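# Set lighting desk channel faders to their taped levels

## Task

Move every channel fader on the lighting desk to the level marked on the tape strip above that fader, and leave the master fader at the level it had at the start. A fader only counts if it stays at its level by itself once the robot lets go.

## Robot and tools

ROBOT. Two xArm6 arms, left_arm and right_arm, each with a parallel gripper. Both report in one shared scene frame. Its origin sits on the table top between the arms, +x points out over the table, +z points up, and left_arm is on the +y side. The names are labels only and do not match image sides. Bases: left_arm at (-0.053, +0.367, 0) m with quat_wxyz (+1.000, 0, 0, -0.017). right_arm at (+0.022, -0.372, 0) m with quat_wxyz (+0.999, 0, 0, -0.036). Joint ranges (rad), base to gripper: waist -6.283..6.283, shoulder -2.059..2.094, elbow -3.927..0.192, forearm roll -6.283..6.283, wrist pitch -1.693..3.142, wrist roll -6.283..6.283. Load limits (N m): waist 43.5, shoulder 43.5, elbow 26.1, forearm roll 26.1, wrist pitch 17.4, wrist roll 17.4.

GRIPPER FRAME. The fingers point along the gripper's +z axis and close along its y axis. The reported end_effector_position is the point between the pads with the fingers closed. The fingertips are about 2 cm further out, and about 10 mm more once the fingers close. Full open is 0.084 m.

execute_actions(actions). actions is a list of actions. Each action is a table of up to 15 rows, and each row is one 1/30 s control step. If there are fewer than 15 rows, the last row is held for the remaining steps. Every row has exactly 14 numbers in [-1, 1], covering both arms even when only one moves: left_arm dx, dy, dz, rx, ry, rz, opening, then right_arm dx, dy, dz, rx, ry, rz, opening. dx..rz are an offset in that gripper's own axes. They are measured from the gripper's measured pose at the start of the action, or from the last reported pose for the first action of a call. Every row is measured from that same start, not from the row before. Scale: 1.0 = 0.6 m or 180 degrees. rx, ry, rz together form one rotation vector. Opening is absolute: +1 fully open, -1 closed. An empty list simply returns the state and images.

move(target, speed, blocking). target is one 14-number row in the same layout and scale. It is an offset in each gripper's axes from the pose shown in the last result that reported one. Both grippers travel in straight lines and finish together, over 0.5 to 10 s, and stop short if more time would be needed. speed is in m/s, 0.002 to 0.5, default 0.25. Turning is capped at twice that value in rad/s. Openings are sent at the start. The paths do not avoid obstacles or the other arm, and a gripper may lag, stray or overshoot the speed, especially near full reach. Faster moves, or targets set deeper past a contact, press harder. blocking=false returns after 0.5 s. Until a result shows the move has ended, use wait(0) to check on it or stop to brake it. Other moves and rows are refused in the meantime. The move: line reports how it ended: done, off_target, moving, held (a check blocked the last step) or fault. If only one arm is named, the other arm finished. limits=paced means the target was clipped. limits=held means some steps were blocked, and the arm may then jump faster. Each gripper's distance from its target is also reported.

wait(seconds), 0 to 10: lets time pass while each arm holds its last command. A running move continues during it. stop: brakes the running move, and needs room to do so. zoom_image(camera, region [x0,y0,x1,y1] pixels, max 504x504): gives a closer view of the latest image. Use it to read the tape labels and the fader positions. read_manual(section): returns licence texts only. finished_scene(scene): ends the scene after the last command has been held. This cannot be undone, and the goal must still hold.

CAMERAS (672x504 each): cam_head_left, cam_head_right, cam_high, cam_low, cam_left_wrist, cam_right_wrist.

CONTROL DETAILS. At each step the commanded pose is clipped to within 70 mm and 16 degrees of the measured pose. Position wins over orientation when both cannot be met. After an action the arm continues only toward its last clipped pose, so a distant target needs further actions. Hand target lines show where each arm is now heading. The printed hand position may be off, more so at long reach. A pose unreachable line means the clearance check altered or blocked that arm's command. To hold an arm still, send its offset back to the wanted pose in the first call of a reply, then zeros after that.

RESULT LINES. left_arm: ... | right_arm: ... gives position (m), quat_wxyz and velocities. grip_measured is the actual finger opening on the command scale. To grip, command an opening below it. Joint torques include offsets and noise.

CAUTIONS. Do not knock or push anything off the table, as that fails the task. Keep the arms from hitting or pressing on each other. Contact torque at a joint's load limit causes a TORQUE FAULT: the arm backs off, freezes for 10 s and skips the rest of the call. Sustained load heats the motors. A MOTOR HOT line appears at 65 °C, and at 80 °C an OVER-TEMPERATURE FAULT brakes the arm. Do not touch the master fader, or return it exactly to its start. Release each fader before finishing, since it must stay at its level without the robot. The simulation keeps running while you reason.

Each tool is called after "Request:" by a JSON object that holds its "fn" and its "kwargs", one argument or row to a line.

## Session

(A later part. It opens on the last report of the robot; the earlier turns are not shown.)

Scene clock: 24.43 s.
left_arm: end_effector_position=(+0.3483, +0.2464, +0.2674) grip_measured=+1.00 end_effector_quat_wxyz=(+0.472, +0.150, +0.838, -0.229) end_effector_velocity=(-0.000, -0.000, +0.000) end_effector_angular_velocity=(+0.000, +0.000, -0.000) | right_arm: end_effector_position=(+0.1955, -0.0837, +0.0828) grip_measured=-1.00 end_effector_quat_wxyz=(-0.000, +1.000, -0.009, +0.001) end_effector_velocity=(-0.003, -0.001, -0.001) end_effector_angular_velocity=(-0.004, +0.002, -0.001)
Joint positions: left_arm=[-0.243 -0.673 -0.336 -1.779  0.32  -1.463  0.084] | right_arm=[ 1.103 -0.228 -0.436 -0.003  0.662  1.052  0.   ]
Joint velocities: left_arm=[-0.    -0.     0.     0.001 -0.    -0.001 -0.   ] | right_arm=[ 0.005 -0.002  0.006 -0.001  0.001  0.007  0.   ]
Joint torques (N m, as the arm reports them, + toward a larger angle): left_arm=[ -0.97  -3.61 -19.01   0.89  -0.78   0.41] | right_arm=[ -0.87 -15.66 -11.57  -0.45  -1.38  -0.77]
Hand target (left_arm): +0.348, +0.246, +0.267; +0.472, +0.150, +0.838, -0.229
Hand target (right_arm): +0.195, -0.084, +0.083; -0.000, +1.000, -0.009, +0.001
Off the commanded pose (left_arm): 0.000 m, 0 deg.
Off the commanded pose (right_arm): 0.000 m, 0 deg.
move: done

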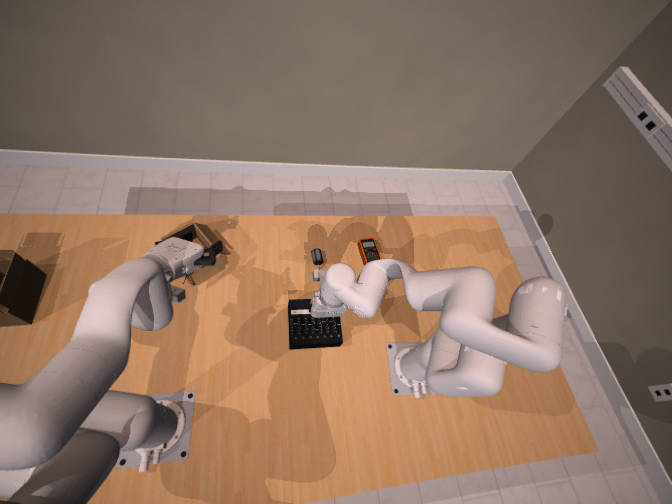

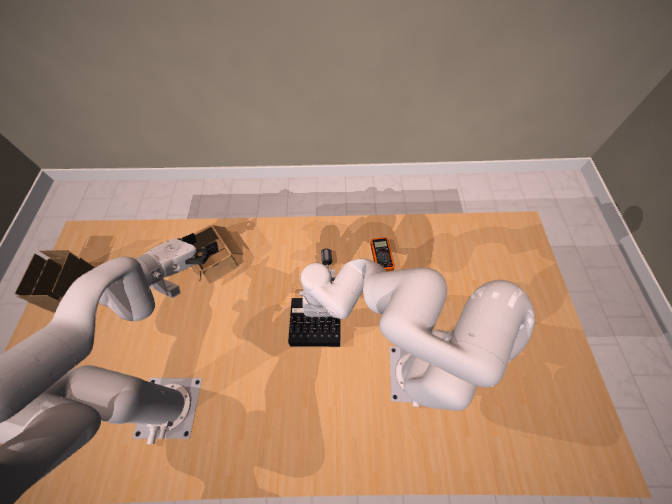

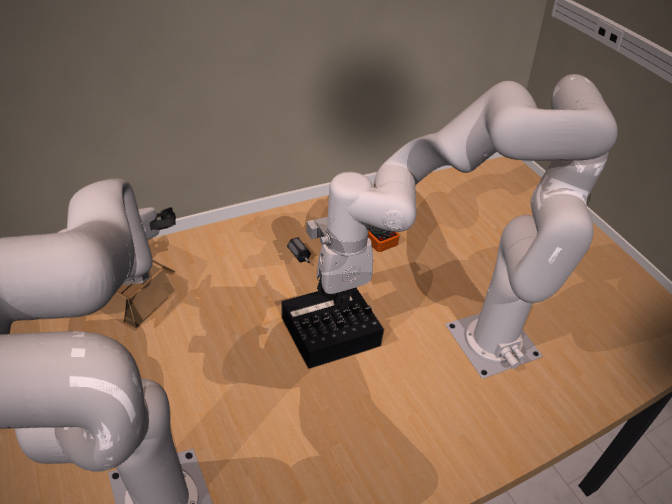

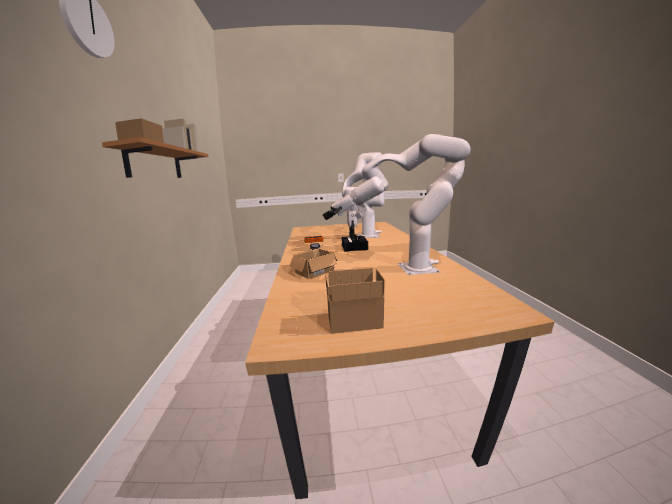

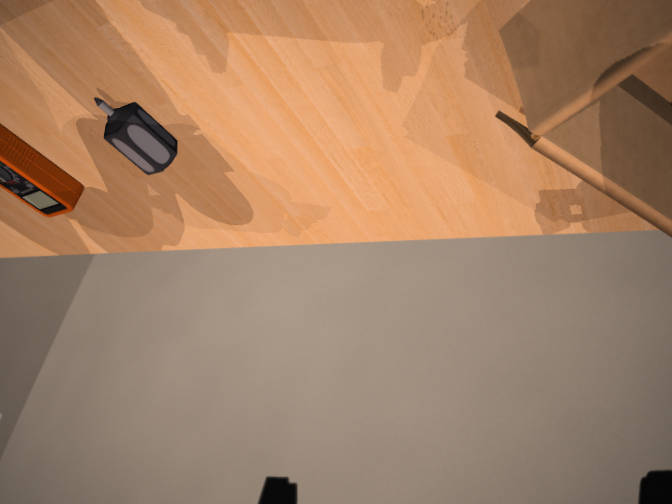

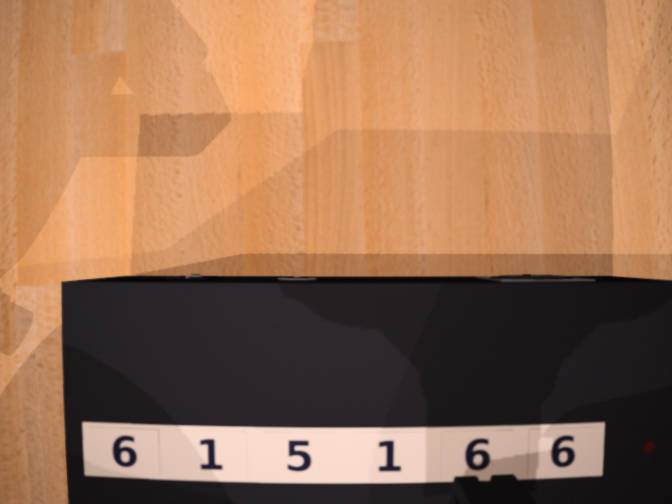

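Request:
{"fn": "move", "kwargs": {
  "target": [0,0,0,0,0,0,1,0.004,0,-0.04,0,0,0,-1],
  "speed": 0.05
}}

Request:
{"fn": "move", "kwargs": {
  "target": [0,0,0,0,0,0,1,0,-0.11,0,0,0,0,-1],
  "speed": 0.1
}}

Request:
{"fn": "move", "kwargs": {
  "target": [0,0,0,0,0,0,1,0,0,0.04,0,0,0,-1],
  "speed": 0.05
}}

Request:
{"fn": "move", "kwargs": {
  "target": [0,0,0,0,0,0,1,-0.039,0,0,0,0,0,-1],
  "speed": 0.02
}}

Request:
{"fn": "zoom_image", "kwargs": {
  "camera": "cam_head_right",
  "region": [280, 290, 350, 350]
}}

Scene clock: 32.10 s.
left_arm: end_effector_position=(+0.3483, +0.2464, +0.2674) grip_measured=+1.00 end_effector_quat_wxyz=(+0.472, +0.150, +0.838, -0.229) end_effector_velocity=(-0.000, -0.000, -0.000) end_effector_angular_velocity=(+0.001, -0.001, -0.001) | right_arm: end_effector_position=(+0.1978, -0.0838, +0.1065) grip_measured=-1.00 end_effector_quat_wxyz=(-0.000, +1.000, -0.009, +0.001) end_effector_velocity=(+0.000, -0.000, +0.003) end_effector_angular_velocity=(-0.001, -0.000, +0.002)
Joint positions: left_arm=[-0.243 -0.673 -0.336 -1.779  0.32  -1.463  0.084] | right_arm=[ 1.097 -0.288 -0.464 -0.003  0.751  1.046  0.   ]
Joint velocities: left_arm=[-0.    -0.     0.     0.001  0.     0.001  0.   ] | right_arm=[-0.    -0.006 -0.003 -0.001  0.01  -0.002  0.   ]
Joint torques (N m, as the arm reports them, + toward a larger angle): left_arm=[ -0.97  -3.76 -19.14   0.87  -0.77   0.3 ] | right_arm=[ -1.25 -15.26 -12.68  -0.75  -2.    -0.81]
Hand target (left_arm): +0.348, +0.246, +0.267; +0.472, +0.150, +0.838, -0.229
Hand target (right_arm): +0.198, -0.084, +0.107; -0.000, +1.000, -0.009, +0.001
Off the commanded pose (left_arm): 0.000 m, 0 deg.
Off the commanded pose (right_arm): 0.000 m, 0 deg.
move: done

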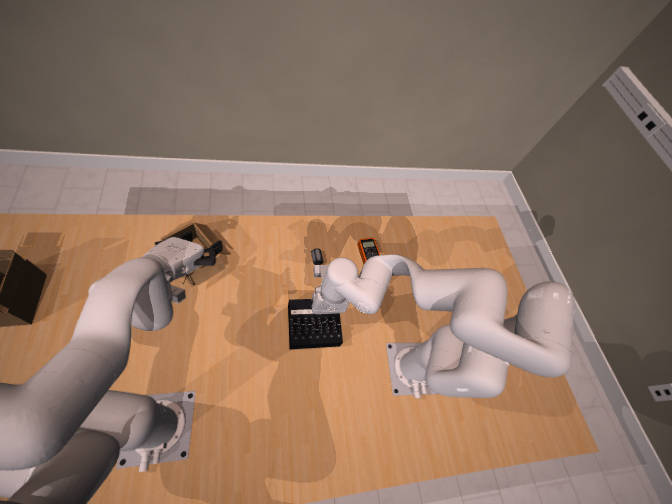

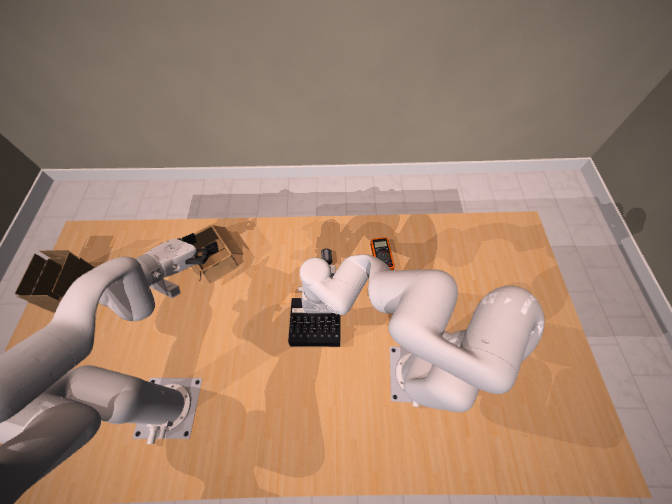

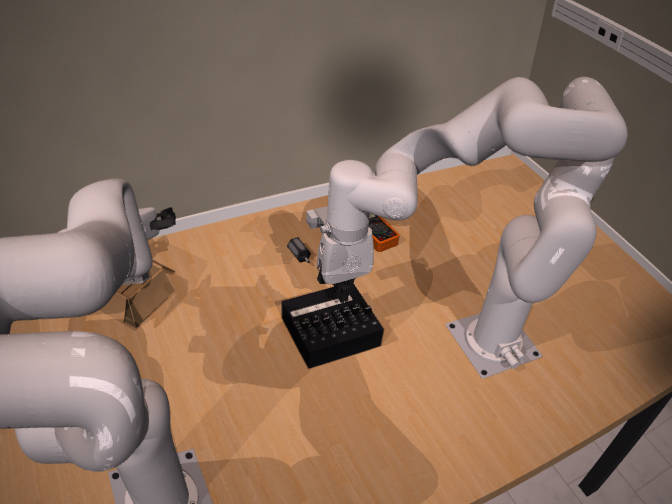

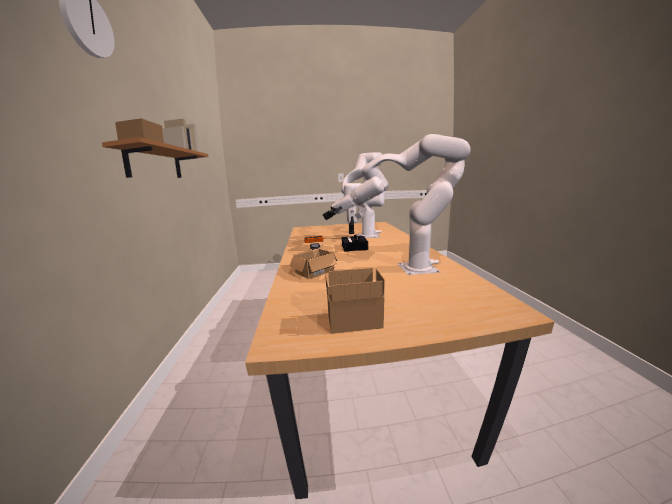

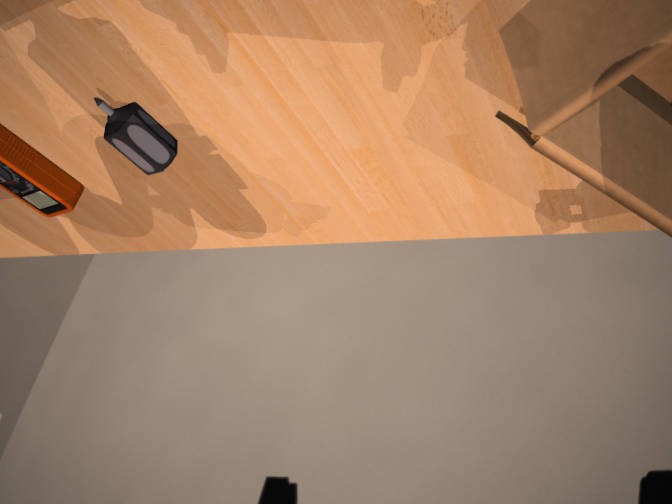

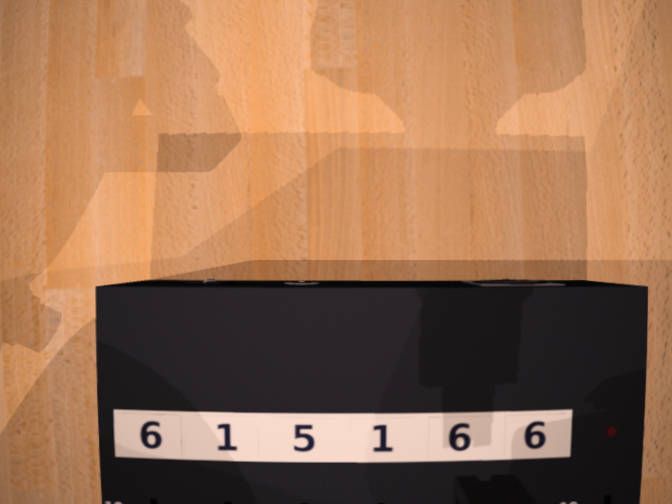

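Scene clock: 33.23 s.
left_arm: end_effector_position=(+0.3483, +0.2464, +0.2674) grip_measured=+1.00 end_effector_quat_wxyz=(+0.472, +0.150, +0.838, -0.229) end_effector_velocity=(+0.000, -0.000, +0.000) end_effector_angular_velocity=(+0.000, -0.000, -0.000) | right_arm: end_effector_position=(+0.1988, -0.0181, +0.1064) grip_measured=-1.00 end_effector_quat_wxyz=(-0.000, +1.000, -0.009, +0.001) end_effector_velocity=(-0.000, +0.002, -0.001) end_effector_angular_velocity=(-0.002, +0.000, +0.001)
Joint positions: left_arm=[-0.243 -0.673 -0.336 -1.779  0.32  -1.463  0.084] | right_arm=[ 1.181 -0.087 -0.665 -0.002  0.75   1.13   0.   ]
Joint velocities: left_arm=[-0.    -0.    -0.     0.001  0.    -0.    -0.   ] | right_arm=[ 0.003  0.007 -0.006 -0.001  0.001  0.002  0.   ]
Joint torques (N m, as the arm reports them, + toward a larger angle): left_arm=[ -1.04  -3.15 -19.89   1.13  -0.74   0.29] | right_arm=[ -1.38 -20.33 -12.74  -0.61  -1.86  -0.79]
Hand target (left_arm): +0.348, +0.246, +0.267; +0.472, +0.150, +0.838, -0.229
Hand target (right_arm): +0.199, -0.018, +0.106; -0.000, +1.000, -0.009, +0.001
Off the commanded pose (left_arm): 0.000 m, 0 deg.
Off the commanded pose (right_arm): 0.000 m, 0 deg.
move: done

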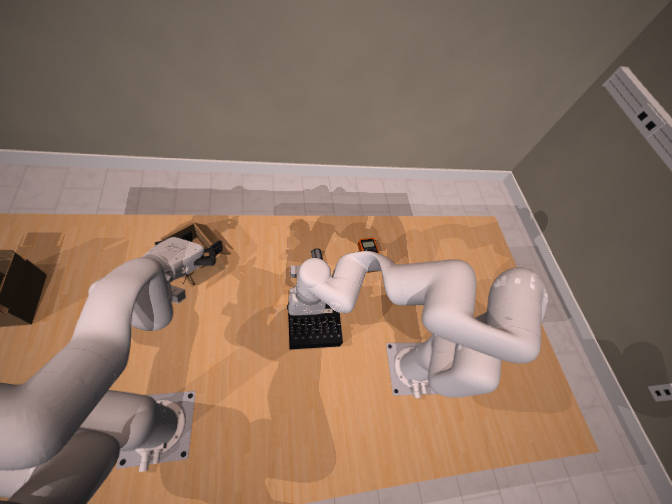

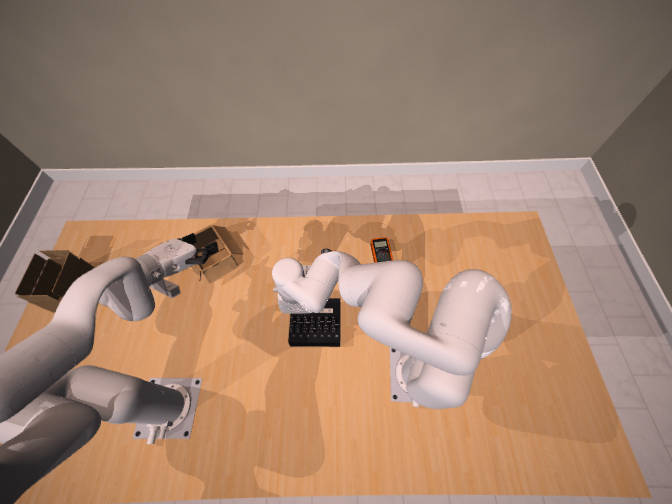

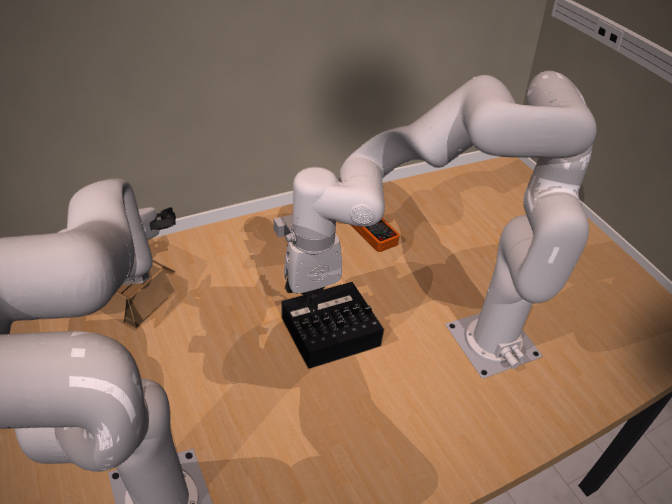

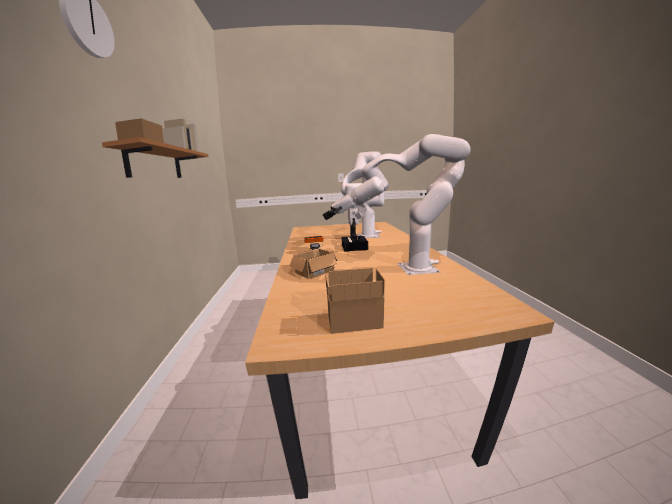

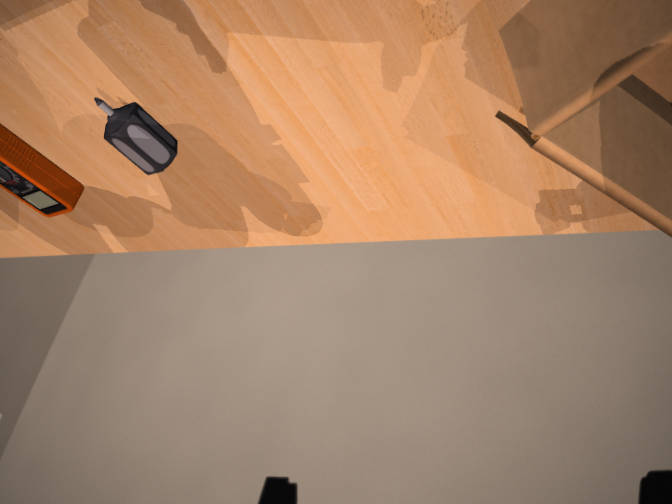

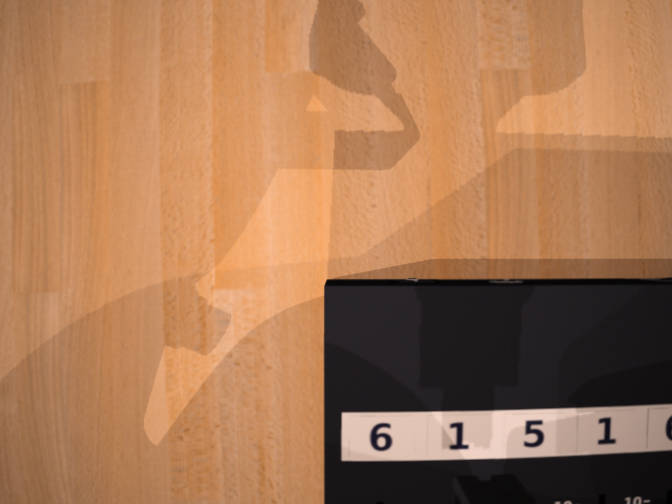

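Scene clock: 34.07 s.
left_arm: end_effector_position=(+0.3483, +0.2464, +0.2674) grip_measured=+1.00 end_effector_quat_wxyz=(+0.472, +0.150, +0.838, -0.229) end_effector_velocity=(-0.000, -0.000, -0.000) end_effector_angular_velocity=(+0.001, -0.000, -0.000) | right_arm: end_effector_position=(+0.1989, -0.0180, +0.0827) grip_measured=-1.00 end_effector_quat_wxyz=(-0.000, +1.000, -0.009, +0.001) end_effector_velocity=(-0.000, +0.000, -0.003) end_effector_angular_velocity=(+0.001, +0.000, -0.000)
Joint positions: left_arm=[-0.243 -0.673 -0.336 -1.779  0.32  -1.463  0.084] | right_arm=[ 1.181 -0.031 -0.644 -0.002  0.673  1.13   0.   ]
Joint velocities: left_arm=[-0.  0.  0.  0.  0.  0.  0.] | right_arm=[ 0.001  0.007  0.002  0.001 -0.009  0.     0.   ]
Joint torques (N m, as the arm reports them, + toward a larger angle): left_arm=[ -1.15  -3.01 -19.83   0.97  -0.9   -0.06] | right_arm=[ -1.14 -20.93 -12.07  -0.72  -1.83  -0.7 ]
Hand target (left_arm): +0.348, +0.246, +0.267; +0.472, +0.150, +0.838, -0.229
Hand target (right_arm): +0.199, -0.018, +0.082; -0.000, +1.000, -0.009, +0.001
Off the commanded pose (left_arm): 0.000 m, 0 deg.
Off the commanded pose (right_arm): 0.000 m, 0 deg.
move: done

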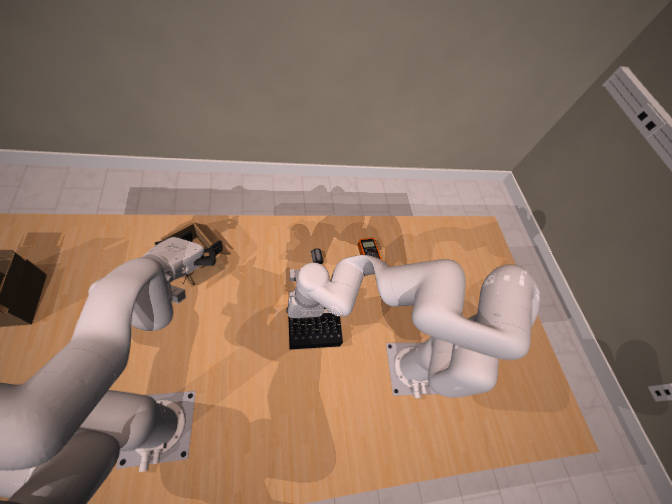

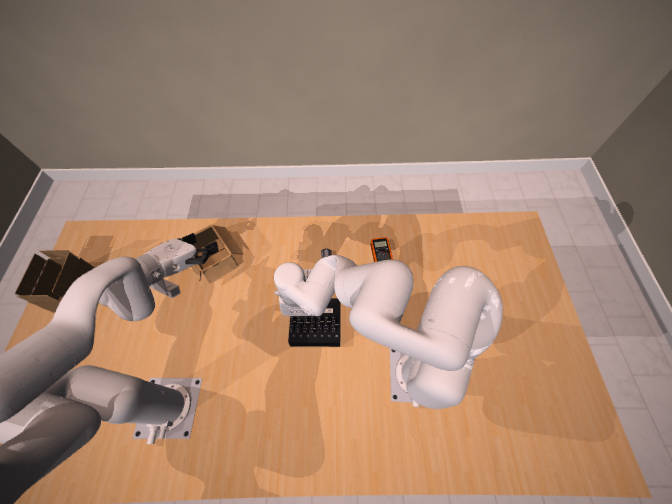

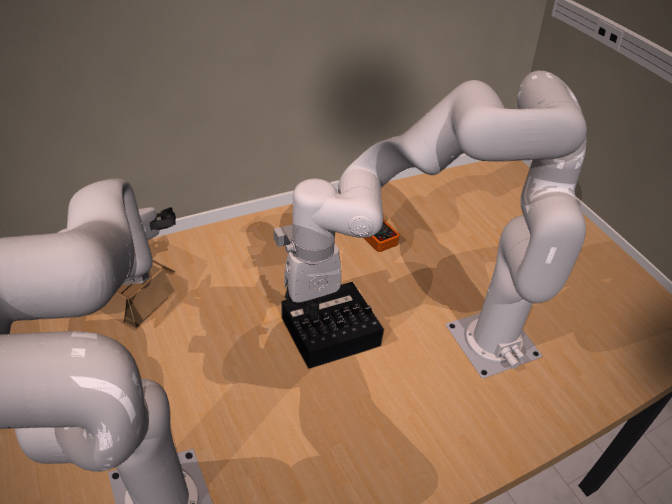

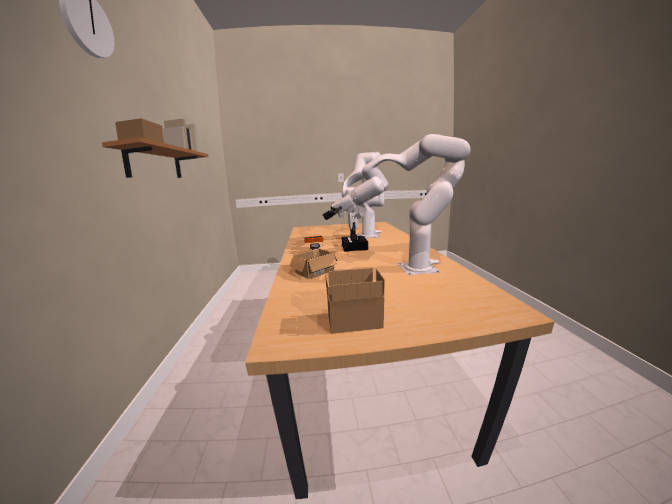

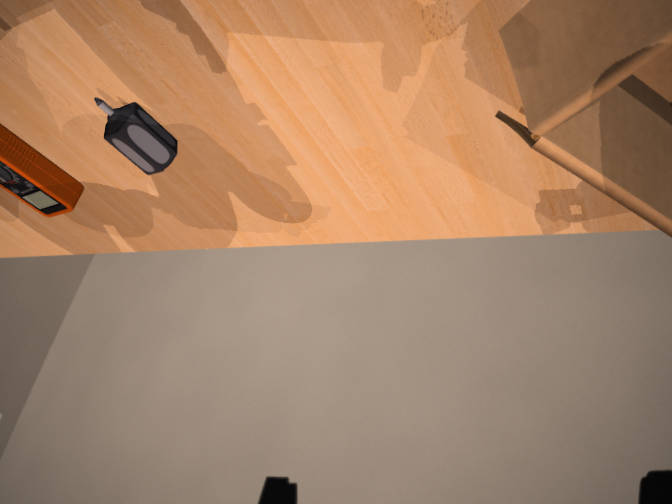

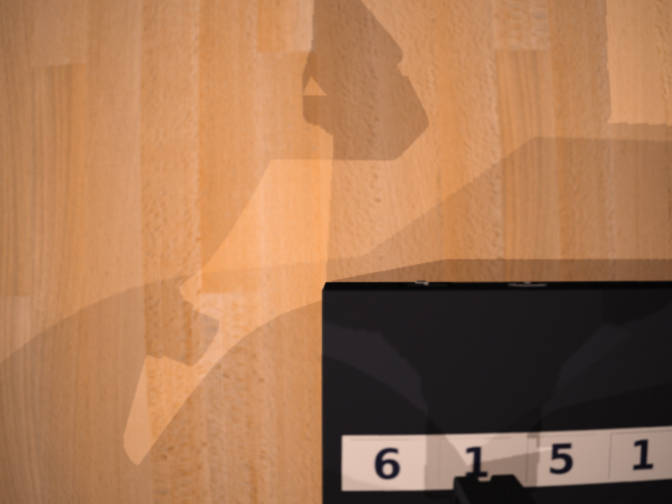

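Scene clock: 35.53 s.
left_arm: end_effector_position=(+0.3483, +0.2464, +0.2674) grip_measured=+1.00 end_effector_quat_wxyz=(+0.472, +0.150, +0.838, -0.229) end_effector_velocity=(-0.000, +0.000, -0.000) end_effector_angular_velocity=(+0.000, +0.000, +0.000) | right_arm: end_effector_position=(+0.1757, -0.0175, +0.0827) grip_measured=-1.00 end_effector_quat_wxyz=(-0.001, +1.000, -0.009, +0.001) end_effector_velocity=(-0.002, -0.000, -0.001) end_effector_angular_velocity=(-0.001, +0.001, -0.001)
Joint positions: left_arm=[-0.243 -0.673 -0.336 -1.779  0.32  -1.463  0.084] | right_arm=[ 1.235 -0.06  -0.61  -0.002  0.669  1.184  0.   ]
Joint velocities: left_arm=[ 0. -0.  0.  0. -0. -0. -0.] | right_arm=[ 0.004 -0.001  0.003  0.    -0.001  0.005  0.   ]
Joint torques (N m, as the arm reports them, + toward a larger angle): left_arm=[ -1.34  -2.75 -19.26   0.92  -0.98   0.14] | right_arm=[ -0.93 -19.85 -11.67  -0.51  -1.55  -0.73]
Hand target (left_arm): +0.348, +0.246, +0.267; +0.472, +0.150, +0.838, -0.229
Hand target (right_arm): +0.175, -0.018, +0.083; -0.001, +1.000, -0.009, +0.001
Off the commanded pose (left_arm): 0.000 m, 0 deg.
Off the commanded pose (right_arm): 0.000 m, 0 deg.
move: done

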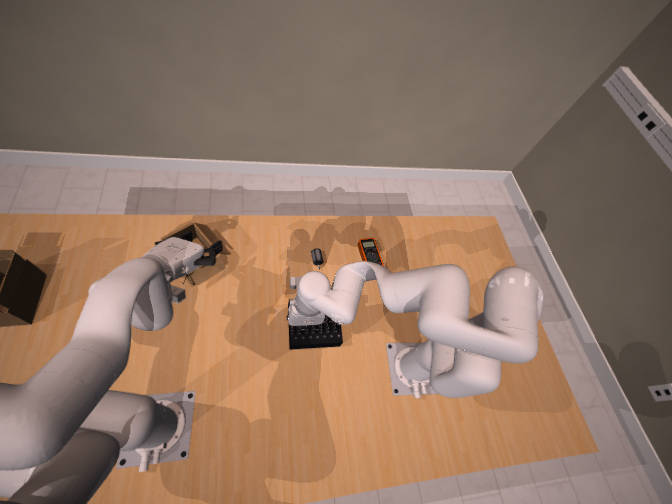

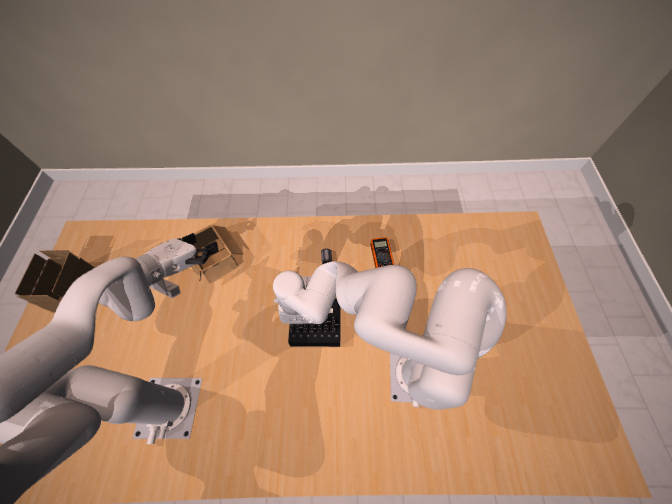

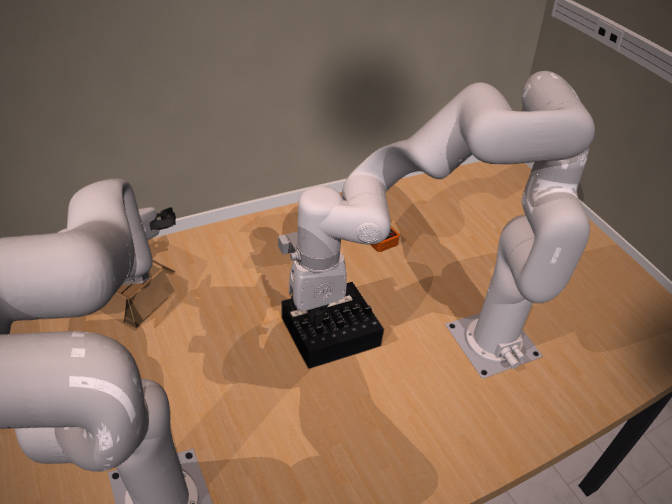

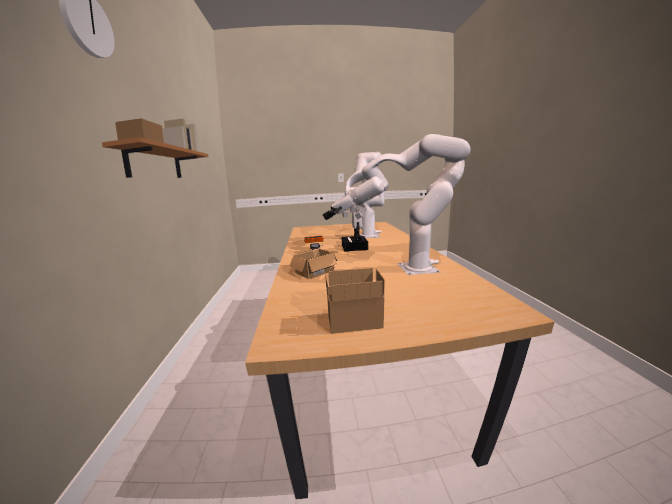

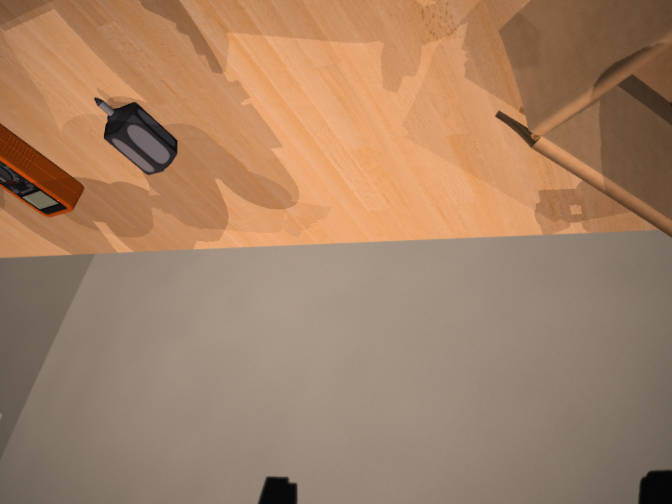

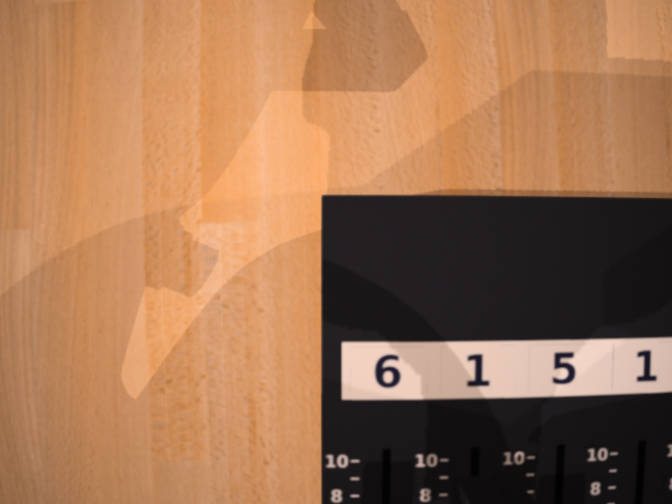

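Region (280, 290, 350, 350) of cam_head_right's 672x504 image, scaled by 7.200, with more detail than that image has; it fills the top 432 rows of this view, and the rest is white.

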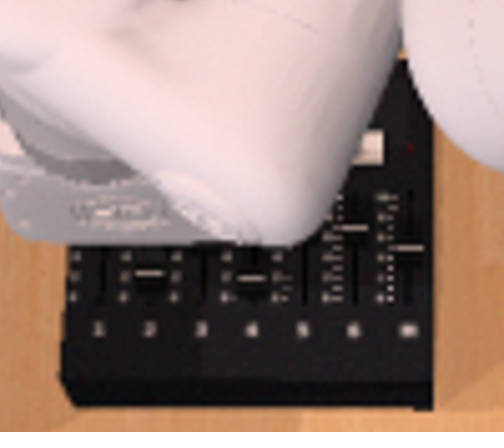

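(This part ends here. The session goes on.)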